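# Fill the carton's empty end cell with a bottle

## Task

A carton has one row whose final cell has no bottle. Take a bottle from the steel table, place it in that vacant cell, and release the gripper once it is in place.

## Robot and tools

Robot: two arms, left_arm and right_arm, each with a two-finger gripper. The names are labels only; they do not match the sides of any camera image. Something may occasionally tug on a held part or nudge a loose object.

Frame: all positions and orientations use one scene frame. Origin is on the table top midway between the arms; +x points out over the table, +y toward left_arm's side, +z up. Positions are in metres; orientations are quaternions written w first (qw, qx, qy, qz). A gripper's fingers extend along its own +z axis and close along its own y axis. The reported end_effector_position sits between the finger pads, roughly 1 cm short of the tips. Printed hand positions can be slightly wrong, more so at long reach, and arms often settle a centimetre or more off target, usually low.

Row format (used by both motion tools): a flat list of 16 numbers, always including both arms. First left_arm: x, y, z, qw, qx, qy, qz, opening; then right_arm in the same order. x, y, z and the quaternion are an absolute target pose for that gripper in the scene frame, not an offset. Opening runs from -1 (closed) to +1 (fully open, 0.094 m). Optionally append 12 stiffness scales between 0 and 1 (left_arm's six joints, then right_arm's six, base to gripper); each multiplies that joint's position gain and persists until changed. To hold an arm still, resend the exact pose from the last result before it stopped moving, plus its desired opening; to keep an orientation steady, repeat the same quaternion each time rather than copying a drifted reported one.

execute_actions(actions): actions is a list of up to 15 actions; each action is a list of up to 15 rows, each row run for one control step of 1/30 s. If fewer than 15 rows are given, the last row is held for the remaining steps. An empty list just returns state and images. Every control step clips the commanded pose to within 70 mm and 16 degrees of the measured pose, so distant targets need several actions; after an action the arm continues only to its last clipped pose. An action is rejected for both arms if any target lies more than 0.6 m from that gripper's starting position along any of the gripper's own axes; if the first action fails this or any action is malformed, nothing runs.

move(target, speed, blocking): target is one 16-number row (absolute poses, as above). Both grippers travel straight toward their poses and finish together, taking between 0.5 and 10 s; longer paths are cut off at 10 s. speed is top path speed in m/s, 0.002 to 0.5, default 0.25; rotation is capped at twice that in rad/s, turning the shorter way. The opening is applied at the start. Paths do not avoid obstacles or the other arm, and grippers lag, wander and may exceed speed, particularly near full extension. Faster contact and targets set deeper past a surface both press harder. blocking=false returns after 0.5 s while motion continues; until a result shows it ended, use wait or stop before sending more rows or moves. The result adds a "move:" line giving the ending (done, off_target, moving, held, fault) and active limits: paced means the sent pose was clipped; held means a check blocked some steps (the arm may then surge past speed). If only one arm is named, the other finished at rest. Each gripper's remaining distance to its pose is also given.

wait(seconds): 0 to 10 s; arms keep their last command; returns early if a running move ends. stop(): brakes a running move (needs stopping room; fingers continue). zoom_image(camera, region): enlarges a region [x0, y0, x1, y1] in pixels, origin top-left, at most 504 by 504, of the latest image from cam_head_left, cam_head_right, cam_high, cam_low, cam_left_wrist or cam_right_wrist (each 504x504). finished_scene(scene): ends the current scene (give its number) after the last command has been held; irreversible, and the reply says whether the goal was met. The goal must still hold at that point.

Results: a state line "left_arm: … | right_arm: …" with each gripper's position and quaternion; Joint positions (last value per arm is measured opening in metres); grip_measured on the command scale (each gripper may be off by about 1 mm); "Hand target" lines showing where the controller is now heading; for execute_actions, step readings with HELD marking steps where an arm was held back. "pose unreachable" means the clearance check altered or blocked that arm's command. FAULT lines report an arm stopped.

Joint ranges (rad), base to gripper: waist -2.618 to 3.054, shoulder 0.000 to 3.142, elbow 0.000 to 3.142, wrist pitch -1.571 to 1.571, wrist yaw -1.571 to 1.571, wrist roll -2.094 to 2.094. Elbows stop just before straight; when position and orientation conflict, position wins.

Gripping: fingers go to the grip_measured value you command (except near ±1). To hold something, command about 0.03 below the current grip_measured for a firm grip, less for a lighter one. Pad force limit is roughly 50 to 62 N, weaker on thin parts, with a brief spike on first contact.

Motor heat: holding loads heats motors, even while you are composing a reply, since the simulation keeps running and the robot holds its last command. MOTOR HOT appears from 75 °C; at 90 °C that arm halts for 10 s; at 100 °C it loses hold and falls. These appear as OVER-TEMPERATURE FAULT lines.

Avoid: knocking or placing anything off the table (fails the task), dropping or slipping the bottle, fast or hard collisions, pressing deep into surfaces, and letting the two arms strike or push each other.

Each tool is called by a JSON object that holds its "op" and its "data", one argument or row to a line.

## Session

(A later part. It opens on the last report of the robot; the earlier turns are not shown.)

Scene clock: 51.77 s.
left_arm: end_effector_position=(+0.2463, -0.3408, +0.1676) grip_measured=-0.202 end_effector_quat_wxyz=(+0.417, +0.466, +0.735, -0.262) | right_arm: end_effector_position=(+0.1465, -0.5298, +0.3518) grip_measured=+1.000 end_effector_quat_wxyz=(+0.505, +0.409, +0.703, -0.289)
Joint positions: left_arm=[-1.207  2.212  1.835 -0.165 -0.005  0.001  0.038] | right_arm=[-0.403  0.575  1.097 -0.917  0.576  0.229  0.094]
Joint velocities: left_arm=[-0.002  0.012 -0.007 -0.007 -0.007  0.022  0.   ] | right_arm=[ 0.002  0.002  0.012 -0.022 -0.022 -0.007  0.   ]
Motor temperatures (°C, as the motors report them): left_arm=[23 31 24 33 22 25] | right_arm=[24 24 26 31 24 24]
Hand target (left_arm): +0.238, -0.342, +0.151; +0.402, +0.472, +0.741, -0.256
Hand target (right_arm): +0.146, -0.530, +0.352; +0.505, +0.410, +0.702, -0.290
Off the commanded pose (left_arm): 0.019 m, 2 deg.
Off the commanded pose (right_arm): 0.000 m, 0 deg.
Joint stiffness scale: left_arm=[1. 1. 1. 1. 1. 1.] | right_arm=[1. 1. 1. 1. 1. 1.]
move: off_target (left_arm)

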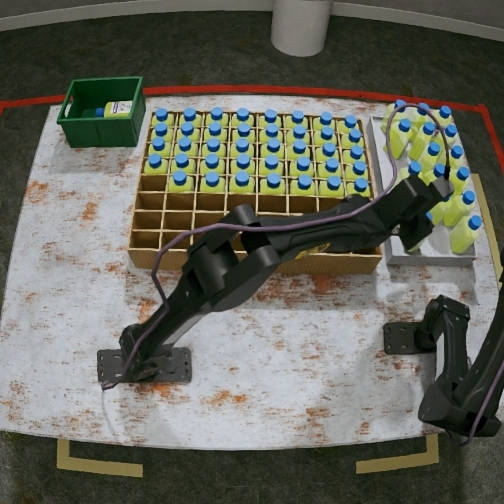

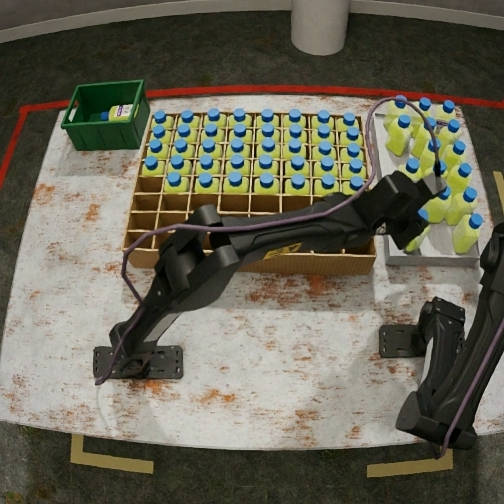

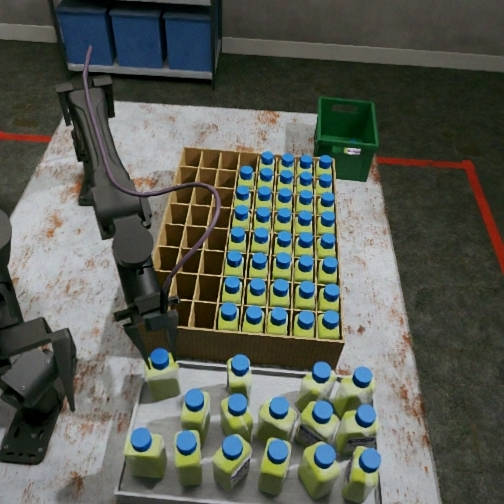

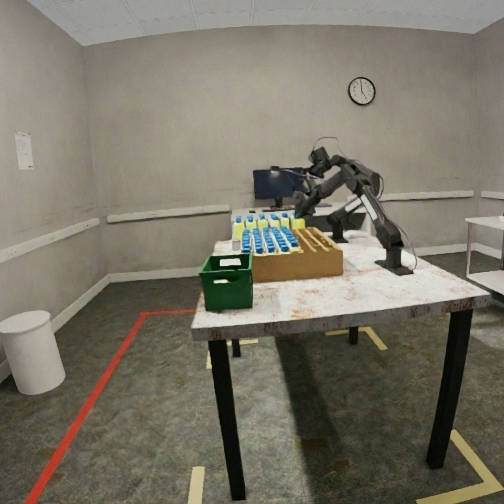

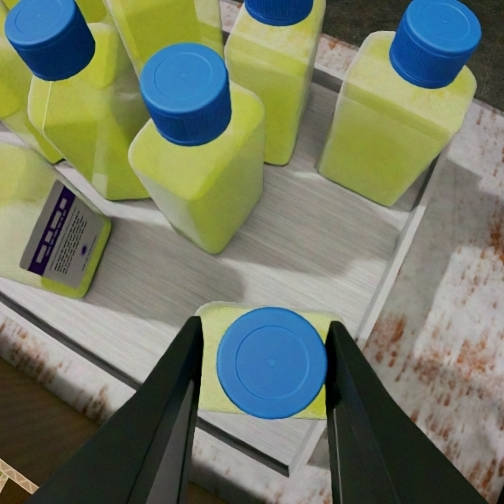

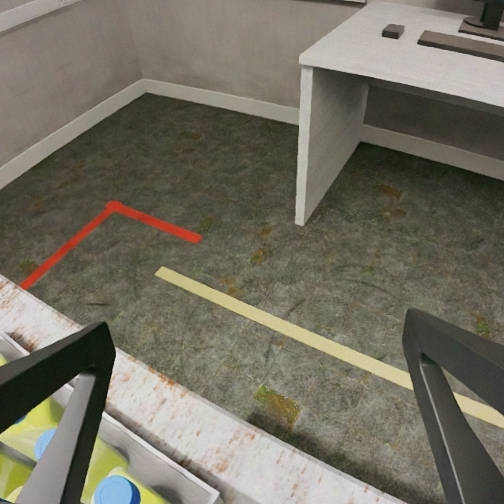

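{"op": "execute_actions", "data": {
  "actions": [
    [[0.238, -0.341, 0.151, 0.4025, 0.4722, 0.7412, -0.2564, -0.47, 0.1461, -0.53, 0.3519, 0.505, 0.41, 0.702, -0.29, 1.0]],
    [[0.238, -0.341, 0.151, 0.4025, 0.4722, 0.7412, -0.2564, -0.47, 0.1461, -0.53, 0.3519, 0.505, 0.41, 0.702, -0.29, 1.0]]
  ]
}}

{"op": "zoom_image", "data": {
  "camera": "cam_left_wrist",
  "region": [172, 290, 352, 470]
}}

Scene clock: 53.67 s.
left_arm: end_effector_position=(+0.2454, -0.3419, +0.1685) grip_measured=-0.434 end_effector_quat_wxyz=(+0.418, +0.466, +0.734, -0.264) | right_arm: end_effector_position=(+0.1465, -0.5298, +0.3518) grip_measured=+1.000 end_effector_quat_wxyz=(+0.505, +0.409, +0.703, -0.289)
Joint positions: left_arm=[-1.208  2.212  1.835 -0.16  -0.005  0.     0.027] | right_arm=[-0.403  0.575  1.097 -0.917  0.576  0.229  0.094]
Joint velocities: left_arm=[ 0.007  0.007  0.007 -0.051 -0.007 -0.051 -0.001] | right_arm=[-0.002  0.002 -0.007 -0.007 -0.022 -0.007  0.   ]
Motor temperatures (°C, as the motors report them): left_arm=[23 31 24 33 22 25] | right_arm=[24 24 26 32 24 24]
Hand target (left_arm): +0.238, -0.341, +0.151; +0.403, +0.472, +0.741, -0.256
Hand target (right_arm): +0.146, -0.530, +0.352; +0.505, +0.410, +0.702, -0.290
Off the commanded pose (left_arm): 0.019 m, 2 deg.
Off the commanded pose (right_arm): 0.000 m, 0 deg.
Joint stiffness scale: left_arm=[1. 1. 1. 1. 1. 1.] | right_arm=[1. 1. 1. 1. 1. 1.]
Step readings (end_effector_position; steps 1 to 15: 1st action; 16 to 30: 2nd action):
0: left_arm (+0.2463, -0.3408, +0.1676) | right_arm (+0.1465, -0.5298, +0.3518)
1: left_arm (+0.2461, -0.3410, +0.1677) | right_arm (+0.1465, -0.5298, +0.3518)
2: left_arm (+0.2459, -0.3415, +0.1684) | right_arm (+0.1465, -0.5298, +0.3518)
4: left_arm (+0.2456, -0.3418, +0.1685) | right_arm (+0.1465, -0.5298, +0.3518)
8: left_arm (+0.2454, -0.3419, +0.1685) | right_arm (+0.1465, -0.5298, +0.3518)
15: left_arm (+0.2454, -0.3419, +0.1685) | right_arm (+0.1465, -0.5298, +0.3518)
16: left_arm (+0.2454, -0.3419, +0.1685) | right_arm (+0.1465, -0.5298, +0.3518)
17: left_arm (+0.2454, -0.3419, +0.1685) | right_arm (+0.1465, -0.5298, +0.3518)
19: left_arm (+0.2454, -0.3419, +0.1685) | right_arm (+0.1465, -0.5298, +0.3518)
23: left_arm (+0.2454, -0.3419, +0.1685) | right_arm (+0.1465, -0.5298, +0.3518)
30: end_effector_position above

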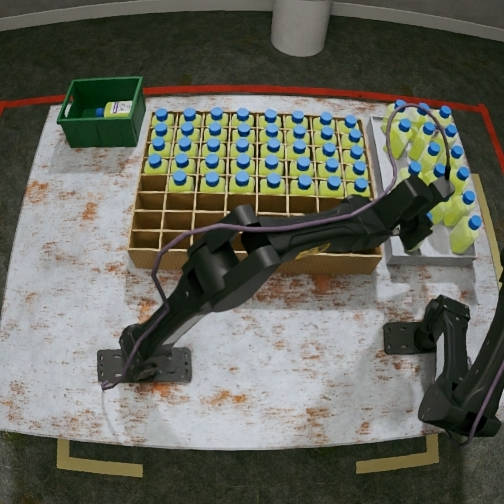

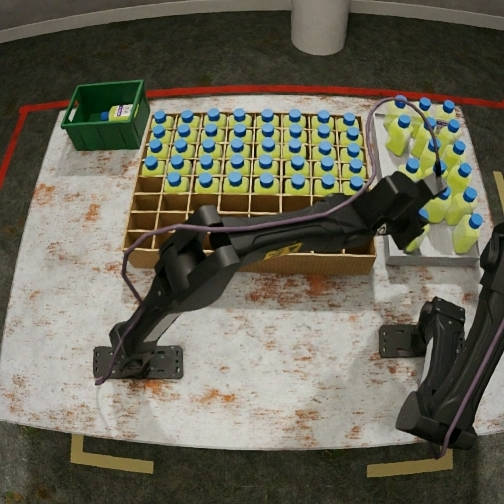

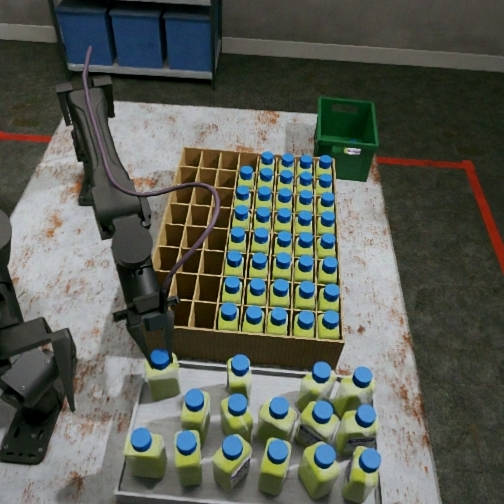

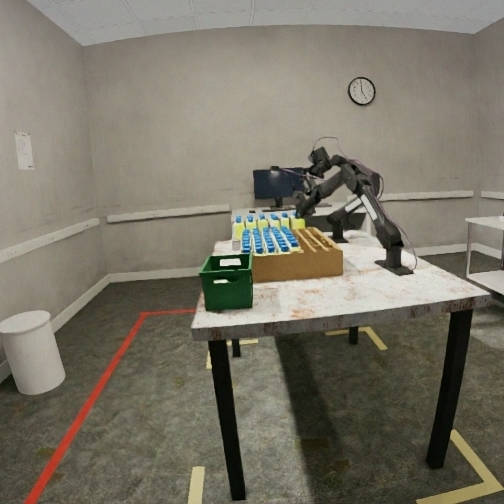

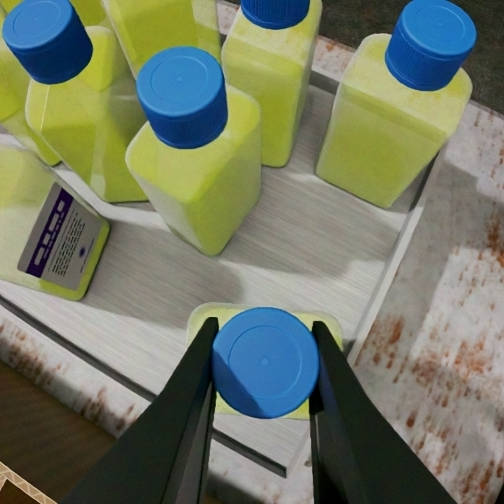

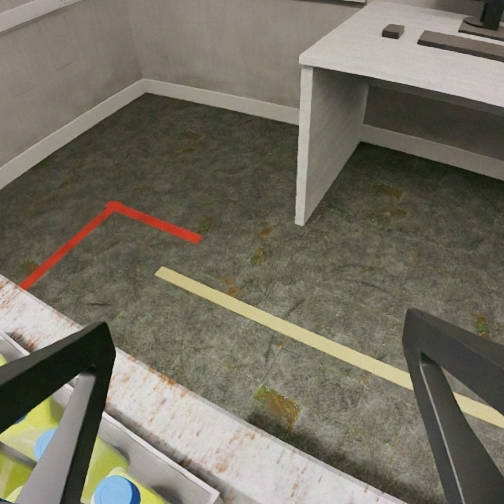

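Region (172, 290, 352, 470) of cam_left_wrist's 504x504 image, scaled by 2.800, with more detail than that image has.

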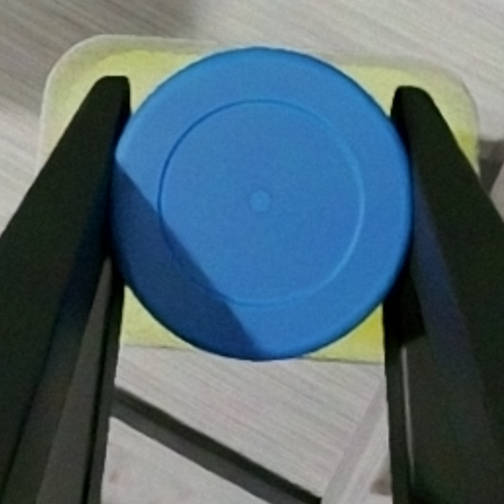

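{"op": "move", "data": {
  "target": [0.238, -0.326, 0.27, 0.4177, 0.4657, 0.7338, -0.2651, -0.47, 0.1461, -0.53, 0.3519, 0.505, 0.41, 0.702, -0.29, 1.0],
  "speed": 0.1
}}

Scene clock: 57.73 s.
left_arm: end_effector_position=(+0.2367, -0.3232, +0.2420) grip_measured=-0.434 end_effector_quat_wxyz=(+0.398, +0.473, +0.745, -0.251) | right_arm: end_effector_position=(+0.1465, -0.5298, +0.3518) grip_measured=+1.000 end_effector_quat_wxyz=(+0.505, +0.409, +0.703, -0.289)
Joint positions: left_arm=[-1.208  2.155  2.082 -0.519 -0.005  0.     0.027] | right_arm=[-0.403  0.575  1.097 -0.917  0.576  0.229  0.094]
Joint velocities: left_arm=[-0.007  0.007  0.007  0.051  0.007 -0.022 -0.   ] | right_arm=[-0.007  0.007 -0.002  0.037  0.007  0.051  0.   ]
Motor temperatures (°C, as the motors report them): left_arm=[23 31 25 33 22 25] | right_arm=[24 24 26 32 24 24]
Hand target (left_arm): +0.236, -0.323, +0.270; +0.418, +0.466, +0.734, -0.265
Hand target (right_arm): +0.146, -0.530, +0.352; +0.505, +0.410, +0.702, -0.290
Off the commanded pose (left_arm): 0.028 m, 3 deg.
Off the commanded pose (right_arm): 0.000 m, 0 deg.
Joint stiffness scale: left_arm=[1. 1. 1. 1. 1. 1.] | right_arm=[1. 1. 1. 1. 1. 1.]
move: off_target (left_arm)

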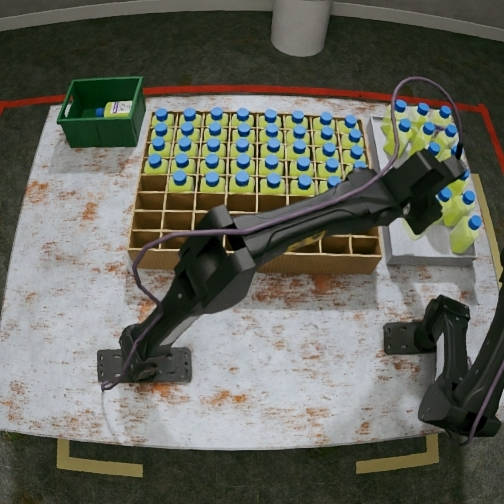

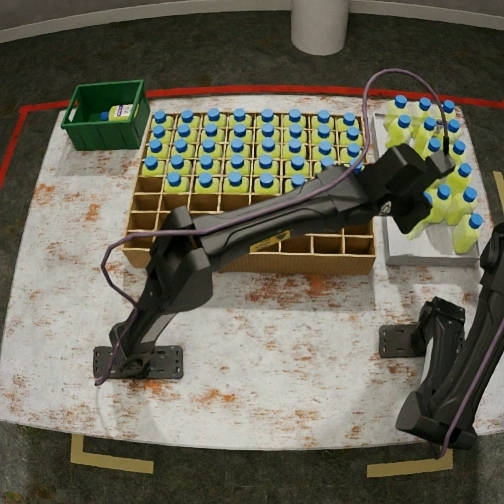

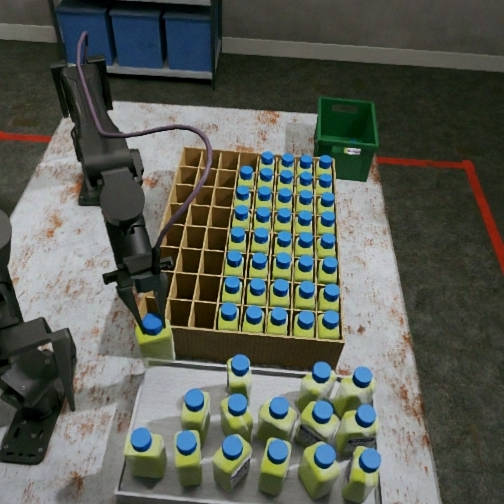

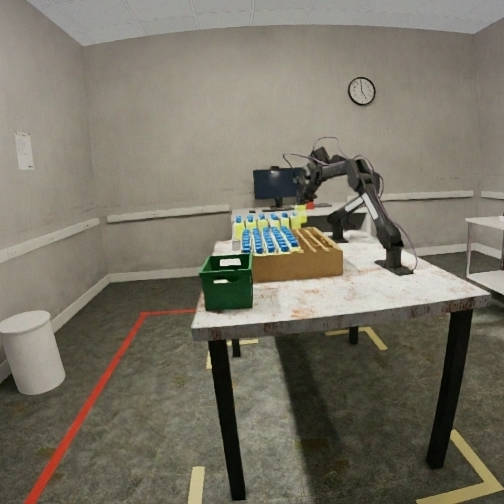

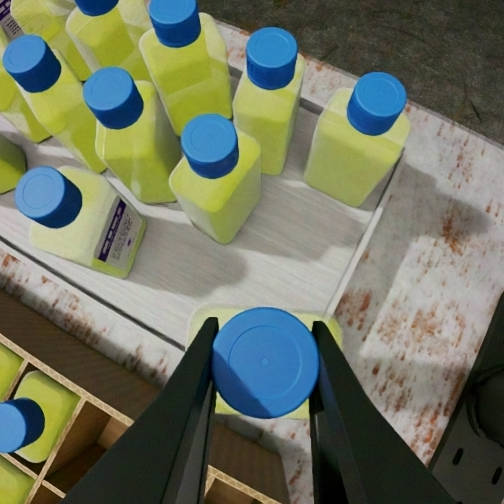

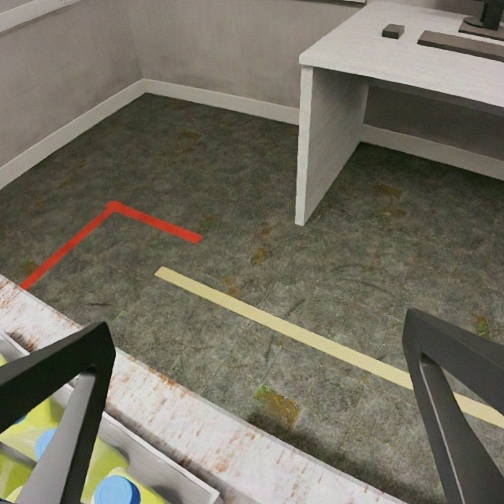

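{"op": "move", "data": {
  "target": [0.234, -0.318, 0.31, 0.4177, 0.4657, 0.7338, -0.2651, -0.47, 0.1461, -0.53, 0.3519, 0.505, 0.41, 0.702, -0.29, 1.0],
  "speed": 0.1
}}

Scene clock: 59.90 s.
left_arm: end_effector_position=(+0.2321, -0.3135, +0.2990) grip_measured=-0.434 end_effector_quat_wxyz=(+0.408, +0.470, +0.740, -0.257) | right_arm: end_effector_position=(+0.1465, -0.5298, +0.3518) grip_measured=+1.000 end_effector_quat_wxyz=(+0.505, +0.409, +0.703, -0.289)
Joint positions: left_arm=[-1.208  2.155  2.294 -0.704 -0.005  0.     0.027] | right_arm=[-0.403  0.575  1.097 -0.917  0.576  0.229  0.094]
Joint velocities: left_arm=[ 0.012  0.017 -0.012 -0.022  0.095  0.022  0.   ] | right_arm=[-0.002  0.012 -0.002 -0.007 -0.095 -0.022  0.   ]
Motor temperatures (°C, as the motors report them): left_arm=[23 31 25 33 22 25] | right_arm=[24 24 26 32 24 24]
Hand target (left_arm): +0.233, -0.316, +0.310; +0.418, +0.465, +0.734, -0.265
Hand target (right_arm): +0.146, -0.530, +0.352; +0.505, +0.410, +0.702, -0.290
Off the commanded pose (left_arm): 0.012 m, 2 deg.
Off the commanded pose (right_arm): 0.000 m, 0 deg.
Joint stiffness scale: left_arm=[1. 1. 1. 1. 1. 1.] | right_arm=[1. 1. 1. 1. 1. 1.]
move: off_target (left_arm)

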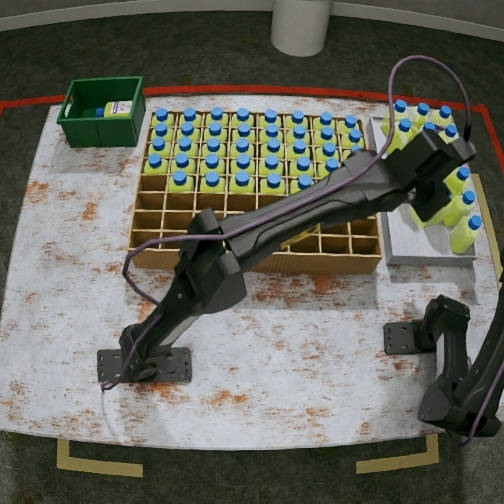

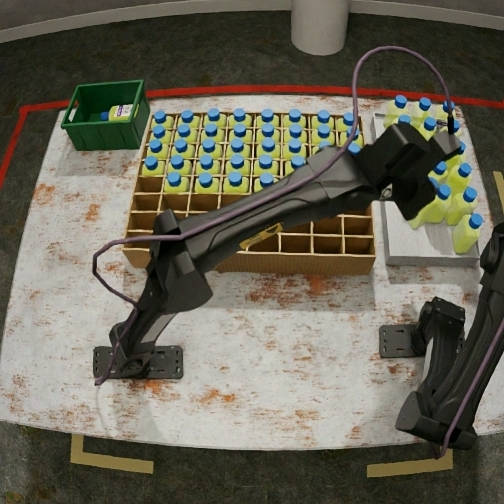

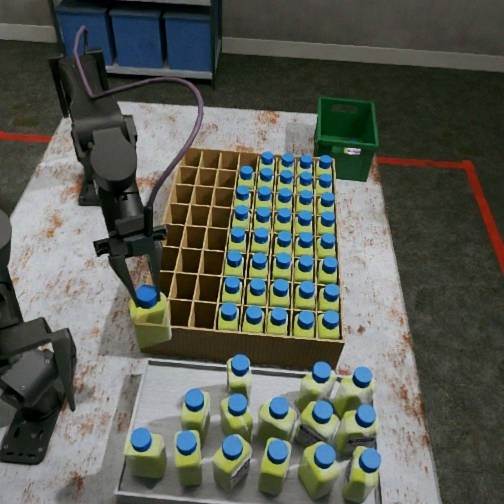

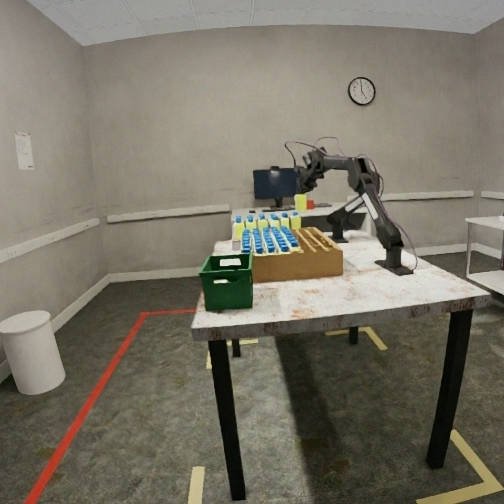

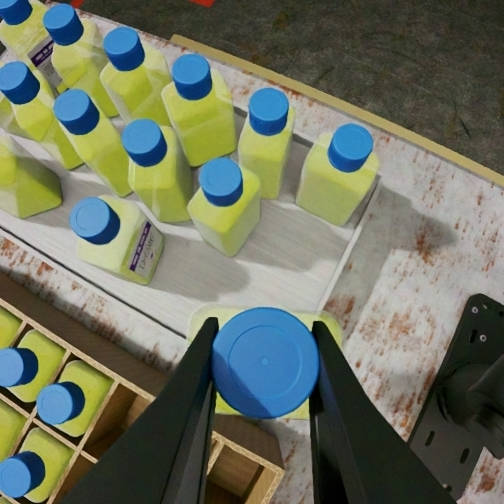

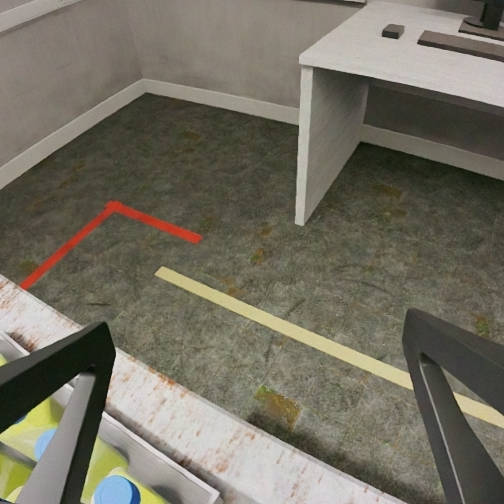

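{"op": "move", "data": {
  "target": [0.325, 0.165, 0.30, 0.4946, -0.0190, 0.8689, 0.0108, -0.47, 0.1461, -0.53, 0.3519, 0.505, 0.41, 0.702, -0.29, 1.0],
  "speed": 0.2
}}

Scene clock: 63.67 s.
left_arm: end_effector_position=(+0.3217, +0.1605, +0.2889) grip_measured=-0.434 end_effector_quat_wxyz=(+0.488, -0.012, +0.873, +0.019) | right_arm: end_effector_position=(+0.1465, -0.5298, +0.3518) grip_measured=+1.000 end_effector_quat_wxyz=(+0.505, +0.409, +0.703, -0.289)
Joint positions: left_arm=[-0.489  1.154  1.162 -0.612 -0.394 -0.234  0.027] | right_arm=[-0.403  0.575  1.097 -0.917  0.576  0.229  0.094]
Joint velocities: left_arm=[ 0.002 -0.002 -0.002 -0.037 -0.022  0.066  0.   ] | right_arm=[-0.012 -0.002  0.002  0.007  0.037  0.007  0.   ]
Motor temperatures (°C, as the motors report them): left_arm=[23 31 25 34 22 25] | right_arm=[24 24 26 32 24 24]
Hand target (left_arm): +0.319, +0.165, +0.296; +0.498, -0.015, +0.867, +0.018
Hand target (right_arm): +0.146, -0.530, +0.352; +0.505, +0.410, +0.702, -0.290
Off the commanded pose (left_arm): 0.012 m, 2 deg.
Off the commanded pose (right_arm): 0.000 m, 0 deg.
Joint stiffness scale: left_arm=[1. 1. 1. 1. 1. 1.] | right_arm=[1. 1. 1. 1. 1. 1.]
move: off_target (left_arm)

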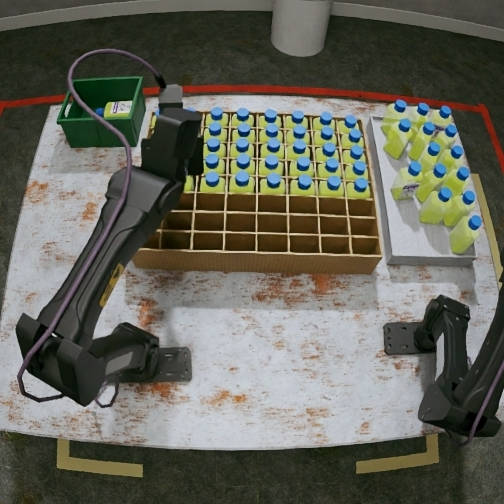

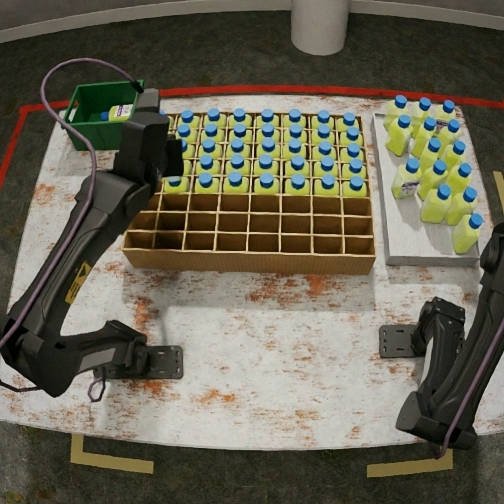

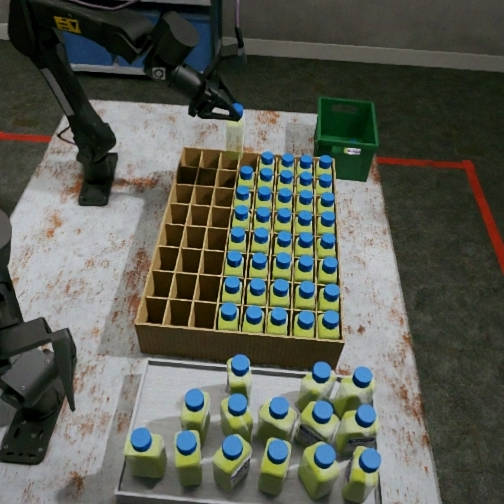

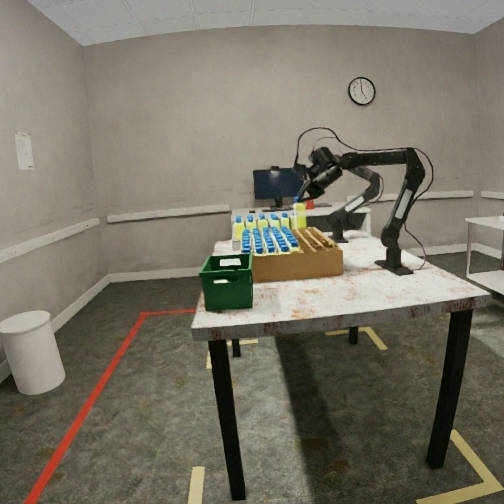

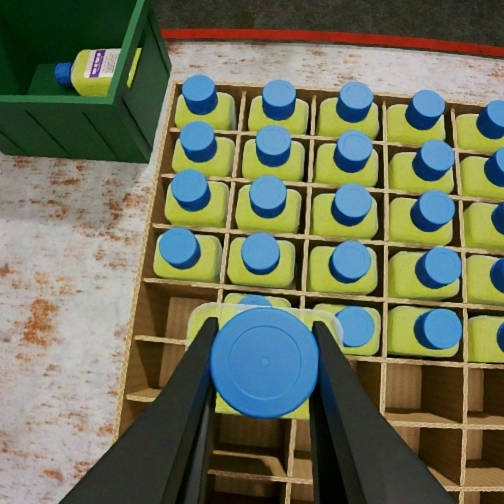

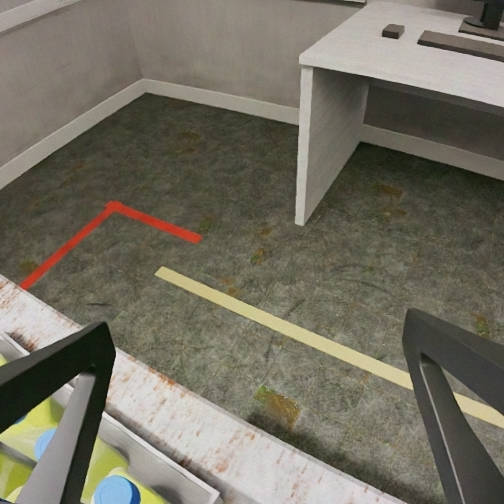

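{"op": "move", "data": {
  "target": [0.355, 0.23, 0.30, 0.4946, -0.0190, 0.8689, 0.0108, -0.47, 0.1461, -0.53, 0.3519, 0.505, 0.41, 0.702, -0.29, 1.0],
  "speed": 0.1
}}

{"op": "move", "data": {
  "target": [0.355, 0.23, 0.262, 0.4946, -0.0190, 0.8689, 0.0108, -0.47, 0.1461, -0.53, 0.3519, 0.505, 0.41, 0.702, -0.29, 1.0],
  "speed": 0.06
}}

{"op": "zoom_image", "data": {
  "camera": "cam_high",
  "region": [180, 90, 300, 190]
}}

{"op": "zoom_image", "data": {
  "camera": "cam_low",
  "region": [240, 170, 360, 280]
}}

Scene clock: 66.87 s.
left_arm: end_effector_position=(+0.3463, +0.2278, +0.2830) grip_measured=-0.434 end_effector_quat_wxyz=(+0.473, -0.017, +0.881, +0.016) | right_arm: end_effector_position=(+0.1465, -0.5298, +0.3518) grip_measured=+1.000 end_effector_quat_wxyz=(+0.505, +0.409, +0.703, -0.289)
Joint positions: left_arm=[-0.16   1.191  1.178 -0.578 -0.116 -0.062  0.027] | right_arm=[-0.403  0.575  1.097 -0.917  0.576  0.229  0.094]
Joint velocities: left_arm=[ 0.002  0.002  0.002 -0.022 -0.007 -0.051  0.001] | right_arm=[-0.007  0.012 -0.007  0.022  0.007 -0.051  0.   ]
Motor temperatures (°C, as the motors report them): left_arm=[23 30 25 34 22 25] | right_arm=[24 24 26 32 24 24]
Hand target (left_arm): +0.353, +0.230, +0.300; +0.495, -0.017, +0.869, +0.015
Hand target (right_arm): +0.146, -0.530, +0.352; +0.505, +0.410, +0.702, -0.290
Off the commanded pose (left_arm): 0.019 m, 3 deg.
Off the commanded pose (right_arm): 0.000 m, 0 deg.
Joint stiffness scale: left_arm=[1. 1. 1. 1. 1. 1.] | right_arm=[1. 1. 1. 1. 1. 1.]
move: off_target (left_arm)

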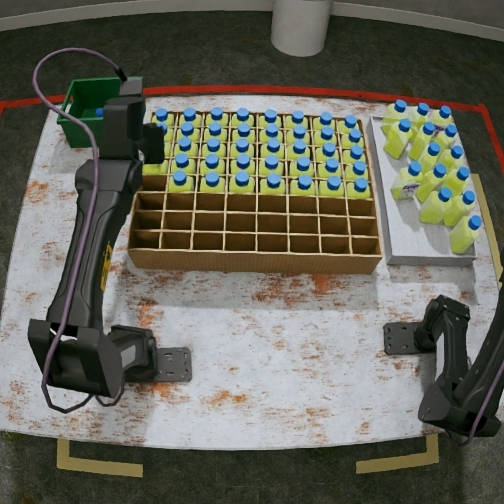

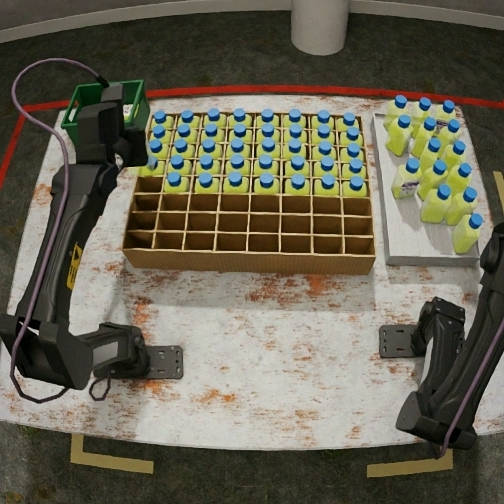

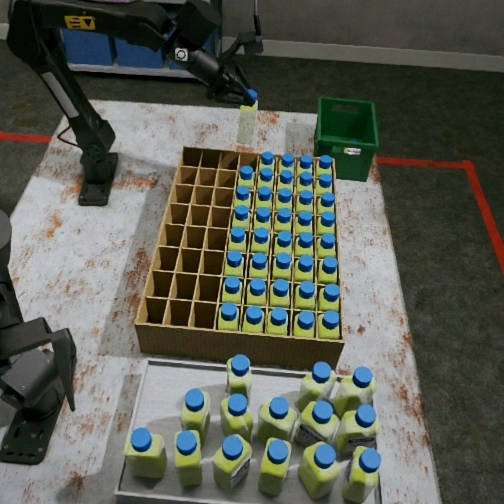

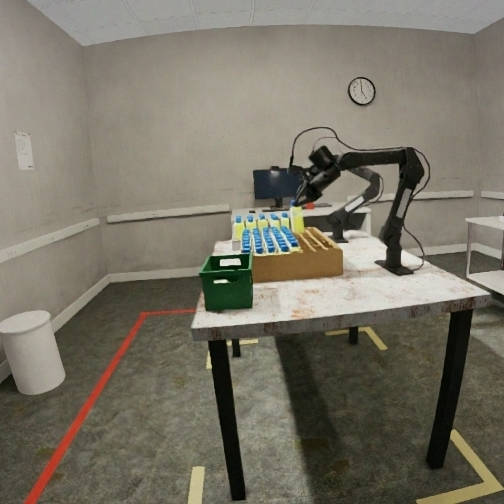

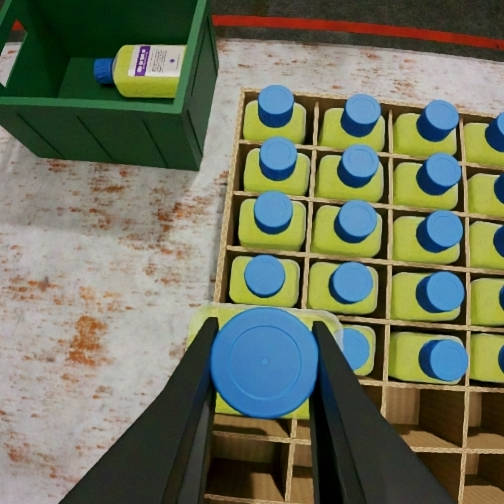

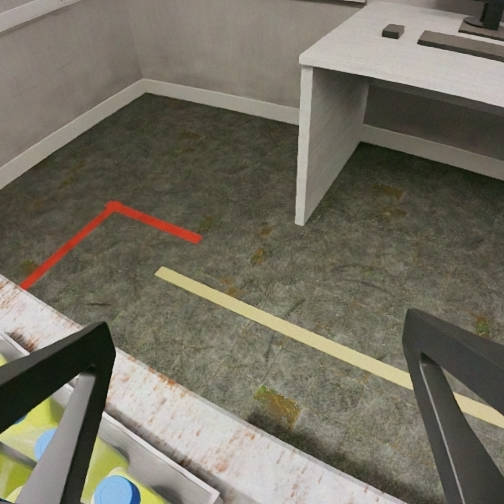

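Scene clock: 67.90 s.
left_arm: end_effector_position=(+0.3534, +0.2252, +0.2534) grip_measured=-0.434 end_effector_quat_wxyz=(+0.478, -0.014, +0.878, +0.010) | right_arm: end_effector_position=(+0.1465, -0.5298, +0.3518) grip_measured=+1.000 end_effector_quat_wxyz=(+0.505, +0.409, +0.703, -0.289)
Joint positions: left_arm=[-0.16   1.191  1.049 -0.435 -0.105 -0.062  0.027] | right_arm=[-0.403  0.575  1.097 -0.917  0.576  0.229  0.094]
Joint velocities: left_arm=[-0.007 -0.002  0.002  0.022  0.037 -0.022  0.001] | right_arm=[-0.002  0.012 -0.017 -0.125 -0.037  0.037  0.   ]
Motor temperatures (°C, as the motors report them): left_arm=[23 30 25 34 22 25] | right_arm=[24 24 26 32 24 24]
Hand target (left_arm): +0.355, +0.230, +0.262; +0.494, -0.019, +0.869, +0.011
Hand target (right_arm): +0.146, -0.530, +0.352; +0.505, +0.410, +0.702, -0.290
Off the commanded pose (left_arm): 0.010 m, 2 deg.
Off the commanded pose (right_arm): 0.000 m, 0 deg.
Joint stiffness scale: left_arm=[1. 1. 1. 1. 1. 1.] | right_arm=[1. 1. 1. 1. 1. 1.]
move: done

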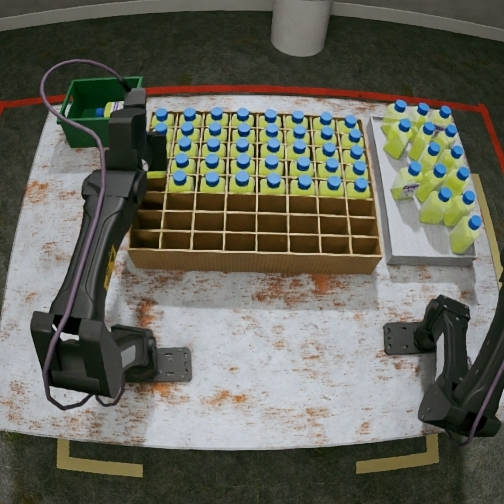

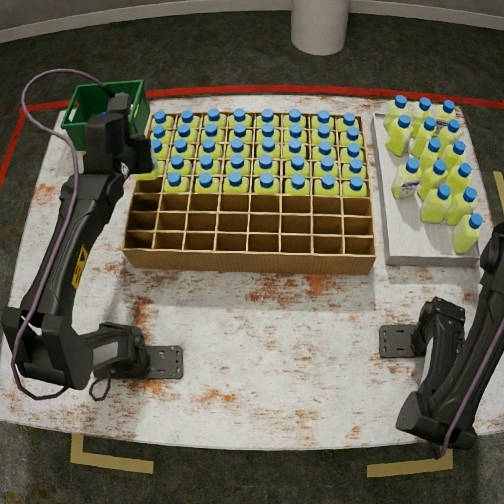

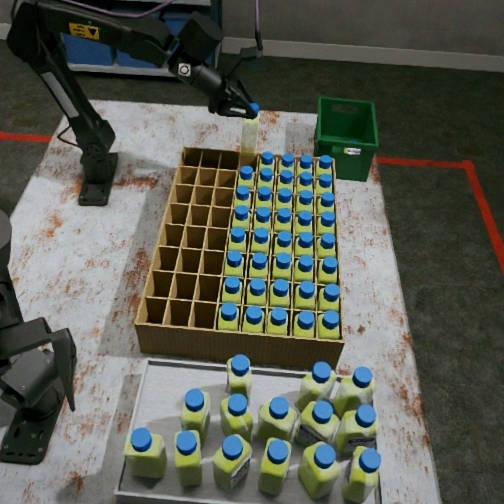

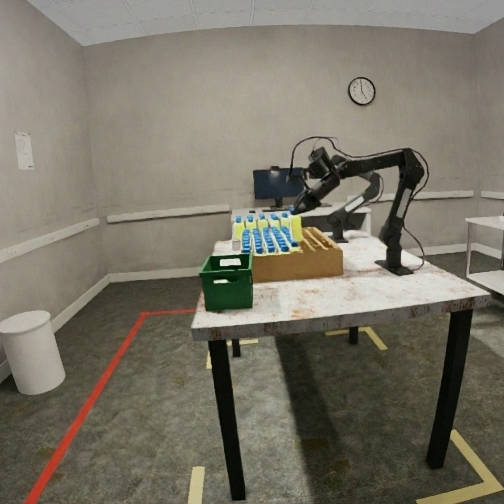

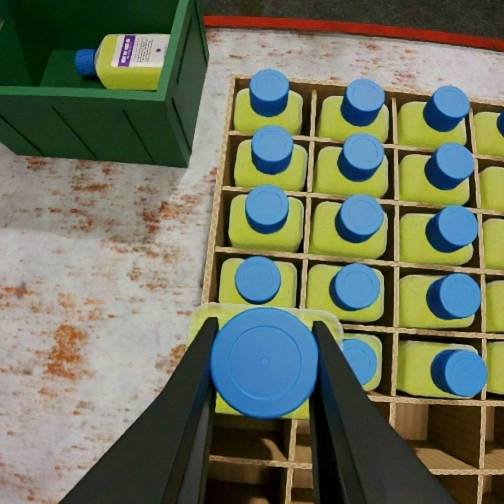

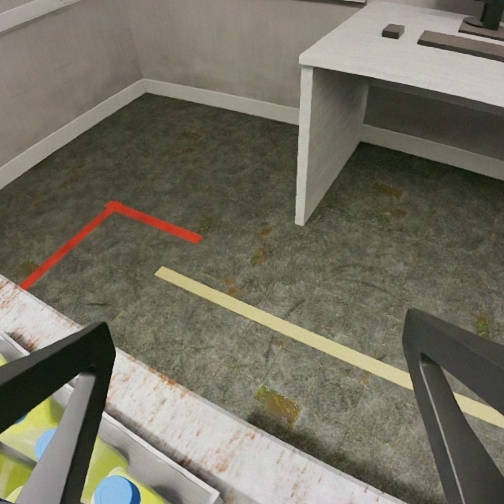

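Region (180, 90, 300, 190) of cam_high's 504x504 image, scaled by 4.200, with more detail than that image has.

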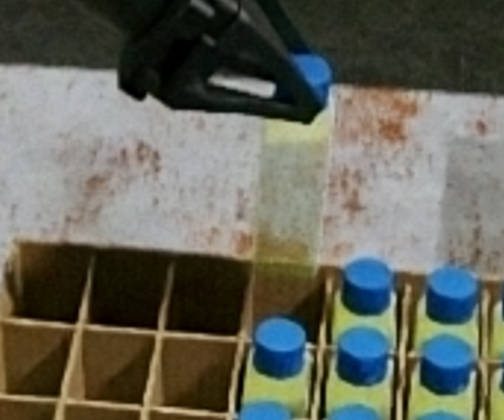

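Region (240, 170, 360, 280) of cam_low's 504x504 image, scaled by 4.200, with more detail than that image has; it fills the top 462 rows of this view, and the rest is white.

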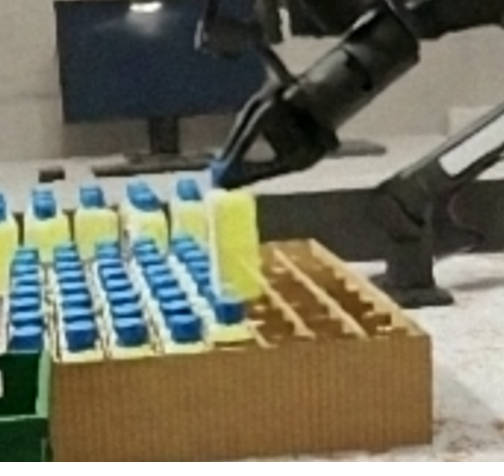

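{"op": "execute_actions", "data": {
  "actions": []
}}

Scene clock: 69.37 s.
left_arm: end_effector_position=(+0.3536, +0.2252, +0.2537) grip_measured=-0.434 end_effector_quat_wxyz=(+0.479, -0.014, +0.878, +0.010) | right_arm: end_effector_position=(+0.1465, -0.5298, +0.3518) grip_measured=+1.000 end_effector_quat_wxyz=(+0.505, +0.409, +0.703, -0.289)
Joint positions: left_arm=[-0.16   1.191  1.049 -0.434 -0.105 -0.062  0.027] | right_arm=[-0.403  0.575  1.097 -0.917  0.576  0.229  0.094]
Joint velocities: left_arm=[-0.022  0.012 -0.027 -0.11  -0.037  0.037  0.   ] | right_arm=[-0.002 -0.002  0.007 -0.022  0.022 -0.037  0.   ]
Motor temperatures (°C, as the motors report them): left_arm=[23 30 25 34 22 25] | right_arm=[24 24 26 32 24 24]
Hand target (left_arm): +0.355, +0.230, +0.262; +0.494, -0.019, +0.869, +0.011
Hand target (right_arm): +0.146, -0.530, +0.352; +0.505, +0.410, +0.702, -0.290
Off the commanded pose (left_arm): 0.010 m, 2 deg.
Off the commanded pose (right_arm): 0.000 m, 0 deg.
Joint stiffness scale: left_arm=[1. 1. 1. 1. 1. 1.] | right_arm=[1. 1. 1. 1. 1. 1.]

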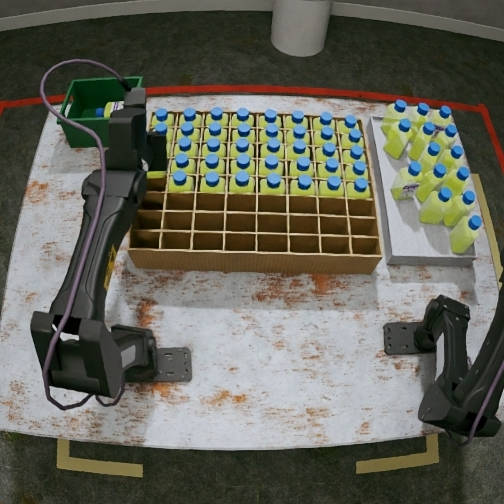

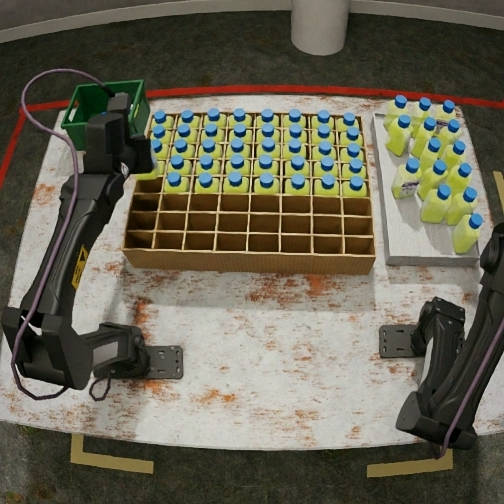

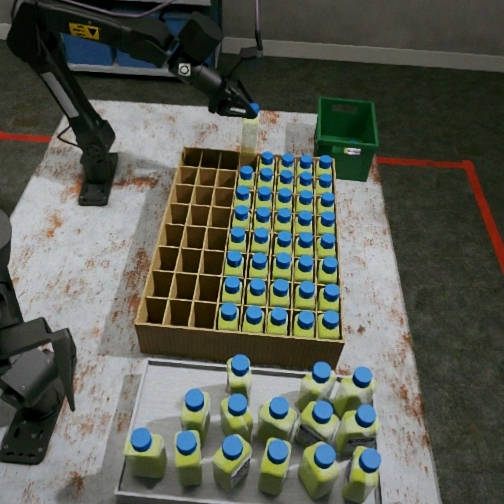

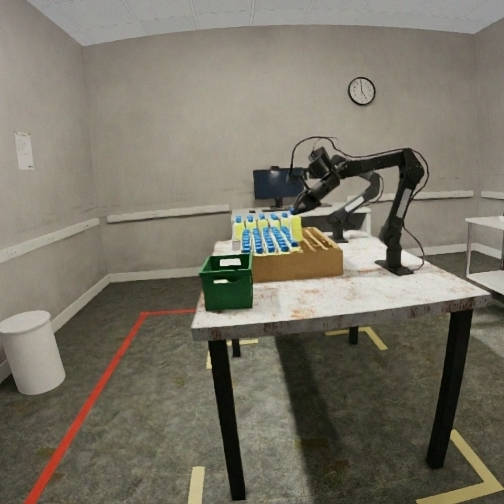

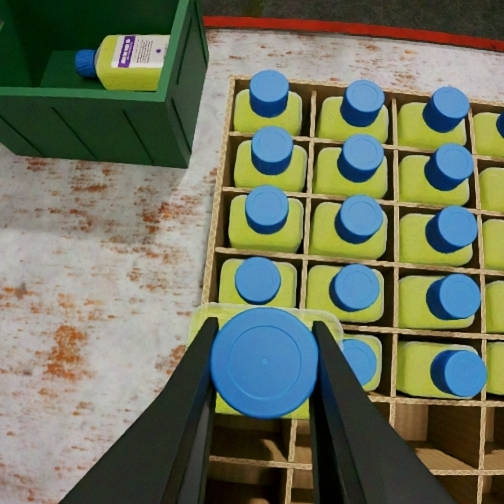

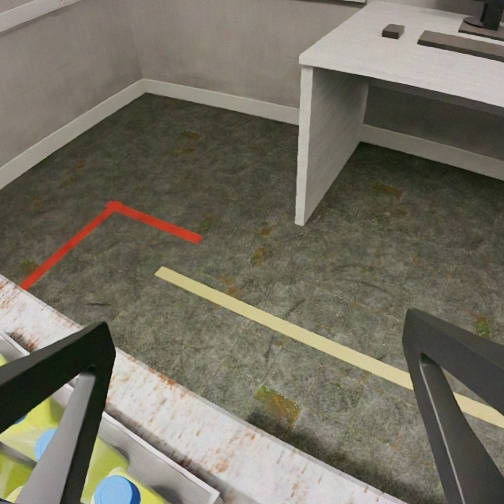

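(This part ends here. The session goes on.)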